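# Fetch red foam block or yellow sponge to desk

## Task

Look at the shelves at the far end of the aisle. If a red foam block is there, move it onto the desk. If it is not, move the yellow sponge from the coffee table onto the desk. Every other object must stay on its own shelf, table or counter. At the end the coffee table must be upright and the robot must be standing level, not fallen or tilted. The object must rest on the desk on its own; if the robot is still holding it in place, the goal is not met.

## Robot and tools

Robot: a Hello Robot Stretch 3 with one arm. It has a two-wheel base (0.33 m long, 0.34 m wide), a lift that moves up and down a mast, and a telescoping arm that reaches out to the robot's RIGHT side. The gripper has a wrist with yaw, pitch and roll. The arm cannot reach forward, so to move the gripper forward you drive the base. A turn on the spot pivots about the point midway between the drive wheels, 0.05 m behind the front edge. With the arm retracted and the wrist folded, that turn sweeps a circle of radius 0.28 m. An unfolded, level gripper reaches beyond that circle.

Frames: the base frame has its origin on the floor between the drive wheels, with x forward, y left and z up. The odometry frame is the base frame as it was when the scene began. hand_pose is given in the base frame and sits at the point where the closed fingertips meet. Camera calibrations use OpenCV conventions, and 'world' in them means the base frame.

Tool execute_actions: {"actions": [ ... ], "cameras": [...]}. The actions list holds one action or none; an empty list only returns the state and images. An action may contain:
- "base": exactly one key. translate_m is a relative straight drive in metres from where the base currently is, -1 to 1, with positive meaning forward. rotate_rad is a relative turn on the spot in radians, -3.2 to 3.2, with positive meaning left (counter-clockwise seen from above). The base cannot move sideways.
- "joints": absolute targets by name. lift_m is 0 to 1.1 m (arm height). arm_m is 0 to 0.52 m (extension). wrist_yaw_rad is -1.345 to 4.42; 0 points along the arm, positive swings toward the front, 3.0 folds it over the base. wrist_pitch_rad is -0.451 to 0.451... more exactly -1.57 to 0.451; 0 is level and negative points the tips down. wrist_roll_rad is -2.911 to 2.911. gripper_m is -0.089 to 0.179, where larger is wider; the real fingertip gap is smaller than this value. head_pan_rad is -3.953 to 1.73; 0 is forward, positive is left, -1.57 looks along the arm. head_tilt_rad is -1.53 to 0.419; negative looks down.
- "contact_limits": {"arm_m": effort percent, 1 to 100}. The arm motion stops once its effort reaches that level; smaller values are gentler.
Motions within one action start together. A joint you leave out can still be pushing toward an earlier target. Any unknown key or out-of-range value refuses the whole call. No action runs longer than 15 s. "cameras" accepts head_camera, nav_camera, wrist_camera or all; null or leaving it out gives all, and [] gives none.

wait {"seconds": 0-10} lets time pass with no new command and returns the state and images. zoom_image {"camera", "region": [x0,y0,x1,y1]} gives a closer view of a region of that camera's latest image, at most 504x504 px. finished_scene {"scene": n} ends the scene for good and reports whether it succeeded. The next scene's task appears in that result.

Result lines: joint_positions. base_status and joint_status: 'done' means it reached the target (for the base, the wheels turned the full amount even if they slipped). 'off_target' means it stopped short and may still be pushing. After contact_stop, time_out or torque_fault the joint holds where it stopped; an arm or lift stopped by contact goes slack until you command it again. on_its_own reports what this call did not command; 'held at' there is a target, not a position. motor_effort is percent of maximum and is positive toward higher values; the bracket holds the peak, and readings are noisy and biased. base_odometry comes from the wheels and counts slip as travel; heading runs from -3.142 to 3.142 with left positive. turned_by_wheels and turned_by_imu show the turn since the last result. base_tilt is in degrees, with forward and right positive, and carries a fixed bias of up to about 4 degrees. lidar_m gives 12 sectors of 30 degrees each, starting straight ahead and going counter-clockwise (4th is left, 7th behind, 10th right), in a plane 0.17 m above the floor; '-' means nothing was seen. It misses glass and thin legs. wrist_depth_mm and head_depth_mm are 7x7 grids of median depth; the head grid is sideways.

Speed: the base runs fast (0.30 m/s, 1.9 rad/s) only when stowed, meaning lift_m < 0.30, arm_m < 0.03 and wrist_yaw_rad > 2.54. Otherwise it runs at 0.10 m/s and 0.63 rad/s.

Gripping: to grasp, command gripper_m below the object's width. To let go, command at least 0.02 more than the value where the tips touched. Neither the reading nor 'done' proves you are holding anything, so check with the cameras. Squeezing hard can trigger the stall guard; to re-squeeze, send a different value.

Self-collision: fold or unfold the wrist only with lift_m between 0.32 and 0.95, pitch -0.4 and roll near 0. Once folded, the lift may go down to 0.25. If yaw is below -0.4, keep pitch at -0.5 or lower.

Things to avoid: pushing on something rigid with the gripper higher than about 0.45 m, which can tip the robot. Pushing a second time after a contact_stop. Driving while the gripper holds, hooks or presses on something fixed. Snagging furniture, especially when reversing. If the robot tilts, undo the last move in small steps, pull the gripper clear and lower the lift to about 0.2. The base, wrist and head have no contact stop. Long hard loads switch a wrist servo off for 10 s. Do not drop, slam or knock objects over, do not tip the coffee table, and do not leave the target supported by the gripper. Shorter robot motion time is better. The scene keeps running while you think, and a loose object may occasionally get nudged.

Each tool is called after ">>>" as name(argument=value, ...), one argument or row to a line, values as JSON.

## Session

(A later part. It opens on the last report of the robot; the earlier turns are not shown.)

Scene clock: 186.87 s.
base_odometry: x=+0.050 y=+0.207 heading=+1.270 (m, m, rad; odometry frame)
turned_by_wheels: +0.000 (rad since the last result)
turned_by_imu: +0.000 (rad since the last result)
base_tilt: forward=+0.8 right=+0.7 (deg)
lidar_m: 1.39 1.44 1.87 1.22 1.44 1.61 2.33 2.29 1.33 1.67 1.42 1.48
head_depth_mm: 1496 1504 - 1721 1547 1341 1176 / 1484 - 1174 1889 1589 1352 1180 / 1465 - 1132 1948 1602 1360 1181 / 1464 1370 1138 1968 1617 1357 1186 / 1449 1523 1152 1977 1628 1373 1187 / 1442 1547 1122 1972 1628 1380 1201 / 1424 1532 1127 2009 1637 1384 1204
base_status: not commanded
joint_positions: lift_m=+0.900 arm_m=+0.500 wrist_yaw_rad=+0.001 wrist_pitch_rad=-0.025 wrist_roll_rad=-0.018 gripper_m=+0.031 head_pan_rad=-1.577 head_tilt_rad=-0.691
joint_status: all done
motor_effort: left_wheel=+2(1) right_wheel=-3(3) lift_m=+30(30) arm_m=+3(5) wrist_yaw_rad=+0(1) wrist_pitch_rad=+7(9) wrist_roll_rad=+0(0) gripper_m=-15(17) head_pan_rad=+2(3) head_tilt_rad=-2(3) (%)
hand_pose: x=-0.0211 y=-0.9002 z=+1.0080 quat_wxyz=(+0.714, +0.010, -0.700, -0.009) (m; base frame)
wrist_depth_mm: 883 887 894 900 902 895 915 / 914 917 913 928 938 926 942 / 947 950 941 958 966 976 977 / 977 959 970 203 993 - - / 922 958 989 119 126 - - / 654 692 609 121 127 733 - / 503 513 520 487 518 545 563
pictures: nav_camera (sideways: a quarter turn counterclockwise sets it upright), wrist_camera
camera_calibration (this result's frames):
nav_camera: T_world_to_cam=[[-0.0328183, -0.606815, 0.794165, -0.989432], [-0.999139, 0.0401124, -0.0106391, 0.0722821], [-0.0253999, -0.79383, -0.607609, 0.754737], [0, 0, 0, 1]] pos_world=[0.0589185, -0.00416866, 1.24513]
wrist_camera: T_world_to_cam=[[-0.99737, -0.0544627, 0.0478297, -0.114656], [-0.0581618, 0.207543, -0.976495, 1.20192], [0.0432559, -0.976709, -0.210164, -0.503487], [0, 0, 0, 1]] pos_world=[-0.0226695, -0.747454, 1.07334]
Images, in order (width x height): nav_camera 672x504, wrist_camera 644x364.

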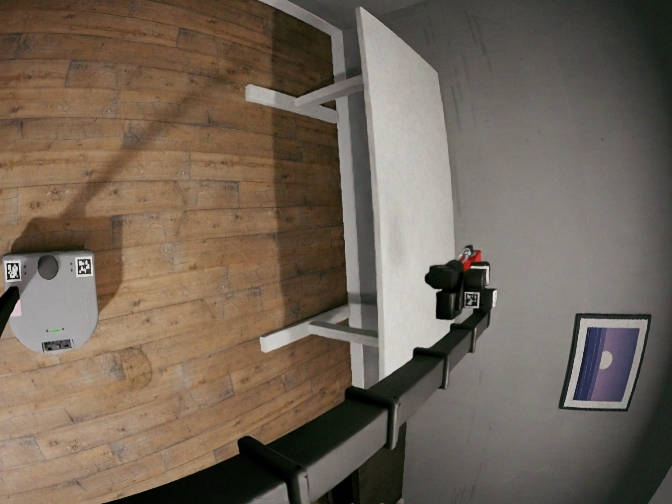

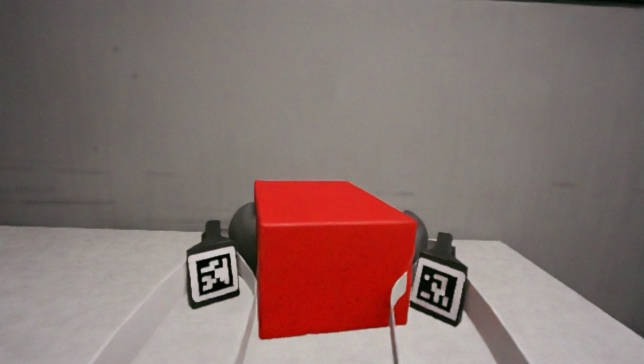

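>>> execute_actions(
  actions=[
    {"joints":{"arm_m":0.1},"base":{"rotate_rad":-0.5}},
  ],
  cameras=[],
)

>>> execute_actions(
  actions=[
    {"base":{"translate_m":0.5}},
  ],
  cameras=[],
)

>>> execute_actions(
  actions=[
    {"base":{"rotate_rad":0.5},"joints":{"arm_m":0.45,"lift_m":0.72}},
  ],
  cameras=["nav_camera","wrist_camera"],
)

Scene clock: 195.60 s.
base_odometry: x=+0.050 y=+0.207 heading=+0.770 (m, m, rad; odometry frame)
turned_by_wheels: -0.500 (rad since the last result)
turned_by_imu: -0.505 (rad since the last result)
base_tilt: forward=+0.7 right=+0.7 (deg)
lidar_m: 1.46 1.38 1.45 1.91 1.22 1.44 1.65 2.33 1.61 1.33 1.67 1.42
head_depth_mm: 2156 2178 2174 - - 1321 1171 / 2002 2132 1839 - - 1322 1174 / 1867 2040 1902 - - 1357 1182 / 1759 1962 534 1913 1613 1359 1183 / 1640 1742 1210 1813 1628 1372 1191 / 1544 1555 1166 2002 1620 1381 1202 / 1466 1548 1127 1937 1646 1387 1198
base_status: done
joint_positions: lift_m=+0.900 arm_m=+0.100 wrist_yaw_rad=+0.000 wrist_pitch_rad=-0.025 wrist_roll_rad=-0.018 gripper_m=+0.031 head_pan_rad=-1.577 head_tilt_rad=-0.691
joint_status: all done
motor_effort: left_wheel=+1(7) right_wheel=-2(12) lift_m=+30(29) arm_m=-4(7) wrist_yaw_rad=+0(1) wrist_pitch_rad=+7(7) wrist_roll_rad=+0(0) gripper_m=-15(16) head_pan_rad=+4(2) head_tilt_rad=-3(3) (%)
hand_pose: x=-0.0214 y=-0.5008 z=+1.0080 quat_wxyz=(+0.714, +0.009, -0.700, -0.009) (m; base frame)
wrist_depth_mm: - - - - - - - / - - - - - - - / - - - - - - - / - - - 203 - - - / 942 975 975 119 126 - - / 655 698 694 121 127 - - / - - - - - - -
pictures: none
No camera images: the call's "cameras" was empty. Leave "cameras" out to get every camera's image.

Scene clock: 201.90 s.
base_odometry: x=+0.409 y=+0.555 heading=+0.770 (m, m, rad; odometry frame)
turned_by_wheels: +0.000 (rad since the last result)
turned_by_imu: -0.002 (rad since the last result)
base_tilt: forward=+0.8 right=+0.6 (deg)
lidar_m: 1.03 0.97 1.00 1.34 1.49 1.52 2.02 2.75 1.78 1.32 1.40 1.01
head_depth_mm: 1794 2001 1181 - - 1315 1173 / 1661 1750 1119 - - 1327 1180 / 1560 1503 1133 - - 1349 1180 / 1458 1521 534 1794 1608 1363 1195 / 1368 1466 1113 923 1615 1372 1189 / 1295 1401 1115 896 1642 1377 1197 / 1225 1344 1131 876 1593 1387 1198
base_status: done
joint_positions: lift_m=+0.900 arm_m=+0.100 wrist_yaw_rad=+0.000 wrist_pitch_rad=-0.025 wrist_roll_rad=-0.018 gripper_m=+0.031 head_pan_rad=-1.577 head_tilt_rad=-0.691
joint_status: not commanded
motor_effort: left_wheel=+1(5) right_wheel=-3(3) lift_m=+30(30) arm_m=-4(4) wrist_yaw_rad=+0(1) wrist_pitch_rad=+7(7) wrist_roll_rad=+0(0) gripper_m=-15(16) head_pan_rad=+3(3) head_tilt_rad=-2(2) (%)
hand_pose: x=-0.0214 y=-0.5008 z=+1.0080 quat_wxyz=(+0.714, +0.009, -0.700, -0.009) (m; base frame)
wrist_depth_mm: 865 951 - - - - - / 869 990 - - - - - / 917 - - - - - - / 929 - - 202 - - - / 903 968 980 119 126 - - / 657 689 612 121 127 843 - / 514 518 526 489 - - -
pictures: none
No camera images: the call's "cameras" was empty. Leave "cameras" out to get every camera's image.

Scene clock: 205.70 s.
base_odometry: x=+0.409 y=+0.555 heading=+1.270 (m, m, rad; odometry frame)
turned_by_wheels: +0.500 (rad since the last result)
turned_by_imu: +0.506 (rad since the last result)
base_tilt: forward=+0.7 right=+0.7 (deg)
lidar_m: 0.97 0.99 1.32 1.49 1.51 1.98 2.75 1.78 1.32 1.40 1.01 1.03
head_depth_mm: 1247 1368 1069 894 1601 - - / 1244 1350 1122 900 1562 1350 1178 / 1228 1355 1176 852 1599 1356 1180 / 1222 1352 1053 877 1599 1367 1188 / 1210 1339 1104 892 1617 1370 1189 / 1199 1327 1116 897 1525 1344 1195 / 1194 1345 1122 880 1638 1379 1202
base_status: done
joint_positions: lift_m=+0.720 arm_m=+0.450 wrist_yaw_rad=+0.000 wrist_pitch_rad=-0.025 wrist_roll_rad=-0.018 gripper_m=+0.031 head_pan_rad=-1.577 head_tilt_rad=-0.691
joint_status: all done
motor_effort: left_wheel=-1(4) right_wheel=+1(8) lift_m=+18(27) arm_m=+3(4) wrist_yaw_rad=+0(1) wrist_pitch_rad=+7(7) wrist_roll_rad=+0(0) gripper_m=-16(17) head_pan_rad=+3(3) head_tilt_rad=-2(3) (%)
hand_pose: x=-0.0214 y=-0.8503 z=+0.8286 quat_wxyz=(+0.714, +0.009, -0.700, -0.009) (m; base frame)
wrist_depth_mm: 654 665 676 676 691 684 696 / 693 695 702 706 705 715 716 / 708 717 719 724 730 732 746 / 713 737 740 203 743 752 772 / 448 463 468 119 126 529 543 / 317 330 293 121 127 359 360 / 246 250 252 234 252 268 272
pictures: nav_camera (sideways: a quarter turn counterclockwise sets it upright), wrist_camera
camera_calibration (this result's frames):
nav_camera: T_world_to_cam=[[-0.0327116, -0.606964, 0.794056, -0.98929], [-0.999146, 0.0399372, -0.010633, 0.0722741], [-0.0252585, -0.793725, -0.607752, 0.754922], [0, 0, 0, 1]] pos_world=[0.0589193, -0.00414905, 1.24513]
wrist_camera: T_world_to_cam=[[-0.99743, -0.0533388, 0.0478414, -0.102693], [-0.0579301, 0.207393, -0.976541, 1.01628], [0.0421656, -0.976802, -0.20995, -0.492628], [0, 0, 0, 1]] pos_world=[-0.0227842, -0.697447, 0.893926]
Images, in order (width x height): nav_camera 672x504, wrist_camera 644x364.

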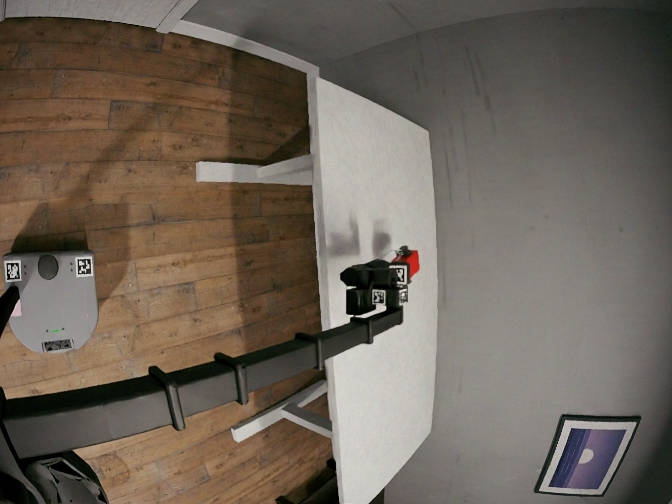

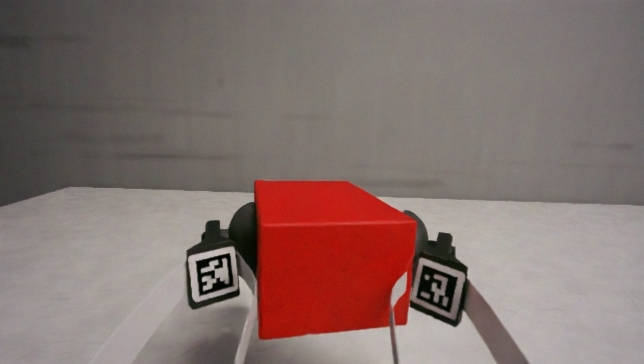

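>>> execute_actions(
  actions=[
    {"joints":{"lift_m":0.668}},
  ],
  cameras=["wrist_camera"],
)

>>> execute_actions(
  actions=[
    {"joints":{"gripper_m":0.13}},
  ],
  cameras=[],
)

>>> execute_actions(
  actions=[
    {"joints":{"arm_m":0.2,"lift_m":0.72}},
  ],
  cameras=["wrist_camera"],
)

>>> finished_scene(
  scene=1,
)

Scene clock: 209.87 s.
base_odometry: x=+0.409 y=+0.555 heading=+1.270 (m, m, rad; odometry frame)
turned_by_wheels: +0.000 (rad since the last result)
turned_by_imu: +0.000 (rad since the last result)
base_tilt: forward=+0.7 right=+0.7 (deg)
lidar_m: 0.97 0.99 1.31 1.49 1.52 1.97 2.75 1.78 1.32 1.40 1.01 1.04
head_depth_mm: 1249 1361 1070 897 1588 1378 - / 1237 1354 1081 905 1617 1337 1157 / 1230 1347 1132 1790 1609 1361 1182 / 1222 1350 1142 887 1608 1368 1189 / 1209 1341 1109 893 1617 1370 1191 / 1197 1335 1117 895 1512 1350 1198 / 1193 1341 1127 875 1638 1372 1201
base_status: not commanded
joint_positions: lift_m=+0.668 arm_m=+0.450 wrist_yaw_rad=+0.000 wrist_pitch_rad=-0.025 wrist_roll_rad=-0.018 gripper_m=+0.031 head_pan_rad=-1.577 head_tilt_rad=-0.691
joint_status: all done
motor_effort: left_wheel=-1(1) right_wheel=+1(1) lift_m=+18(21) arm_m=+4(3) wrist_yaw_rad=+1(0) wrist_pitch_rad=+7(7) wrist_roll_rad=+0(0) gripper_m=-16(17) head_pan_rad=+2(2) head_tilt_rad=-2(2) (%)
hand_pose: x=-0.0214 y=-0.8503 z=+0.7766 quat_wxyz=(+0.714, +0.009, -0.700, -0.009) (m; base frame)
wrist_depth_mm: 679 671 674 681 685 690 692 / 686 697 701 701 702 709 716 / 700 711 722 735 736 740 750 / 524 546 571 202 651 691 741 / 313 320 327 119 126 364 374 / 220 231 204 121 127 248 250 / 171 174 175 164 175 186 188
pictures: wrist_camera
camera_calibration (this result's frames):
wrist_camera: T_world_to_cam=[[-0.99743, -0.0533388, 0.0478413, -0.100206], [-0.05793, 0.207393, -0.976541, 0.965501], [0.0421656, -0.976802, -0.20995, -0.503545], [0, 0, 0, 1]] pos_world=[-0.0227842, -0.697447, 0.841926]
Images, in order (width x height): wrist_camera 644x364.

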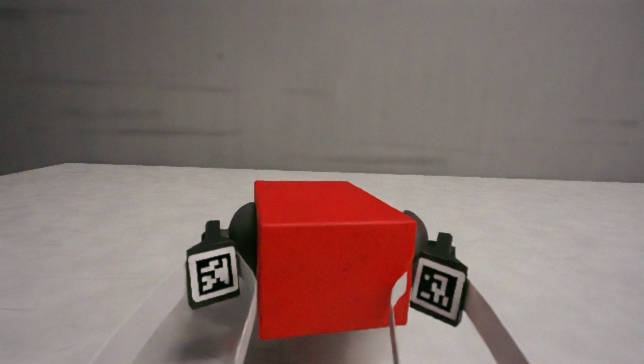

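Scene clock: 211.37 s.
base_odometry: x=+0.409 y=+0.555 heading=+1.270 (m, m, rad; odometry frame)
turned_by_wheels: +0.000 (rad since the last result)
turned_by_imu: +0.000 (rad since the last result)
base_tilt: forward=+0.7 right=+0.7 (deg)
lidar_m: 0.97 0.99 1.32 1.49 1.51 1.98 2.75 1.77 1.32 1.40 1.01 1.04
head_depth_mm: 1249 1364 1071 895 1587 1378 - / 1236 1351 1085 901 1609 1339 1157 / 1232 1359 1133 1782 1600 1355 1179 / 1218 1349 1145 890 1597 1360 1186 / 1211 1344 1106 894 1620 1372 1192 / 1200 1338 1120 897 1519 1348 1199 / 1192 1344 1126 875 1631 1385 1205
base_status: not commanded
joint_positions: lift_m=+0.668 arm_m=+0.450 wrist_yaw_rad=+0.000 wrist_pitch_rad=-0.022 wrist_roll_rad=-0.018 gripper_m=+0.130 head_pan_rad=-1.577 head_tilt_rad=-0.691
joint_status: all done
motor_effort: left_wheel=-1(1) right_wheel=+1(1) lift_m=+18(18) arm_m=+4(3) wrist_yaw_rad=+1(1) wrist_pitch_rad=+6(7) wrist_roll_rad=+0(0) gripper_m=-1(80) head_pan_rad=+2(3) head_tilt_rad=-3(3) (%)
hand_pose: x=-0.0214 y=-0.8503 z=+0.7773 quat_wxyz=(+0.714, +0.008, -0.700, -0.008) (m; base frame)
wrist_depth_mm: 675 673 672 679 688 689 694 / 692 689 703 704 718 717 716 / 718 705 721 729 738 740 738 / 533 558 594 630 660 706 763 / 316 347 334 342 355 406 380 / 224 - 220 148 228 - 254 / - 175 170 120 129 178 191
pictures: none
No camera images: the call's "cameras" was empty. Leave "cameras" out to get every camera's image.

Scene clock: 214.43 s.
base_odometry: x=+0.409 y=+0.555 heading=+1.270 (m, m, rad; odometry frame)
turned_by_wheels: +0.000 (rad since the last result)
turned_by_imu: +0.000 (rad since the last result)
base_tilt: forward=+0.8 right=+0.7 (deg)
lidar_m: 0.97 0.99 1.31 1.49 1.52 1.97 2.76 1.77 1.32 1.40 1.01 1.03
head_depth_mm: 1241 1361 1072 899 1620 - - / 1235 1353 1082 903 - 1321 1174 / 1224 1357 1091 896 - 1332 1178 / 1217 1348 1097 889 1596 1363 1188 / 1205 1338 1108 893 1617 1370 1189 / 1206 1329 1114 895 1519 1348 1200 / 1191 1337 1126 877 1634 1386 1199
base_status: not commanded
joint_positions: lift_m=+0.720 arm_m=+0.200 wrist_yaw_rad=+0.000 wrist_pitch_rad=-0.021 wrist_roll_rad=-0.018 gripper_m=+0.130 head_pan_rad=-1.577 head_tilt_rad=-0.691
joint_status: all done
motor_effort: left_wheel=-1(1) right_wheel=+1(1) lift_m=+29(31) arm_m=-4(4) wrist_yaw_rad=+1(0) wrist_pitch_rad=+6(7) wrist_roll_rad=+0(0) gripper_m=+0(1) head_pan_rad=+3(2) head_tilt_rad=-3(3) (%)
hand_pose: x=-0.0214 y=-0.6010 z=+0.8290 quat_wxyz=(+0.714, +0.008, -0.700, -0.008) (m; base frame)
wrist_depth_mm: 913 908 910 929 929 939 945 / 927 946 964 952 959 967 981 / 964 968 972 989 991 980 996 / 986 821 854 910 959 - - / 457 498 488 419 515 591 553 / 325 - 334 344 352 - 366 / 259 252 256 260 265 259 278
pictures: wrist_camera
camera_calibration (this result's frames):
wrist_camera: T_world_to_cam=[[-0.99743, -0.0531431, 0.0480476, -0.0894733], [-0.0579274, 0.203597, -0.97734, 0.963392], [0.0421565, -0.977611, -0.206152, -0.252663], [0, 0, 0, 1]] pos_world=[-0.0227852, -0.447904, 0.893773]
Images, in order (width x height): wrist_camera 644x364.

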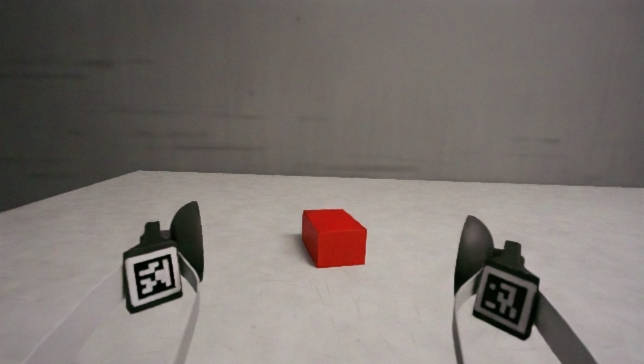

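The scene is finished: the task was done.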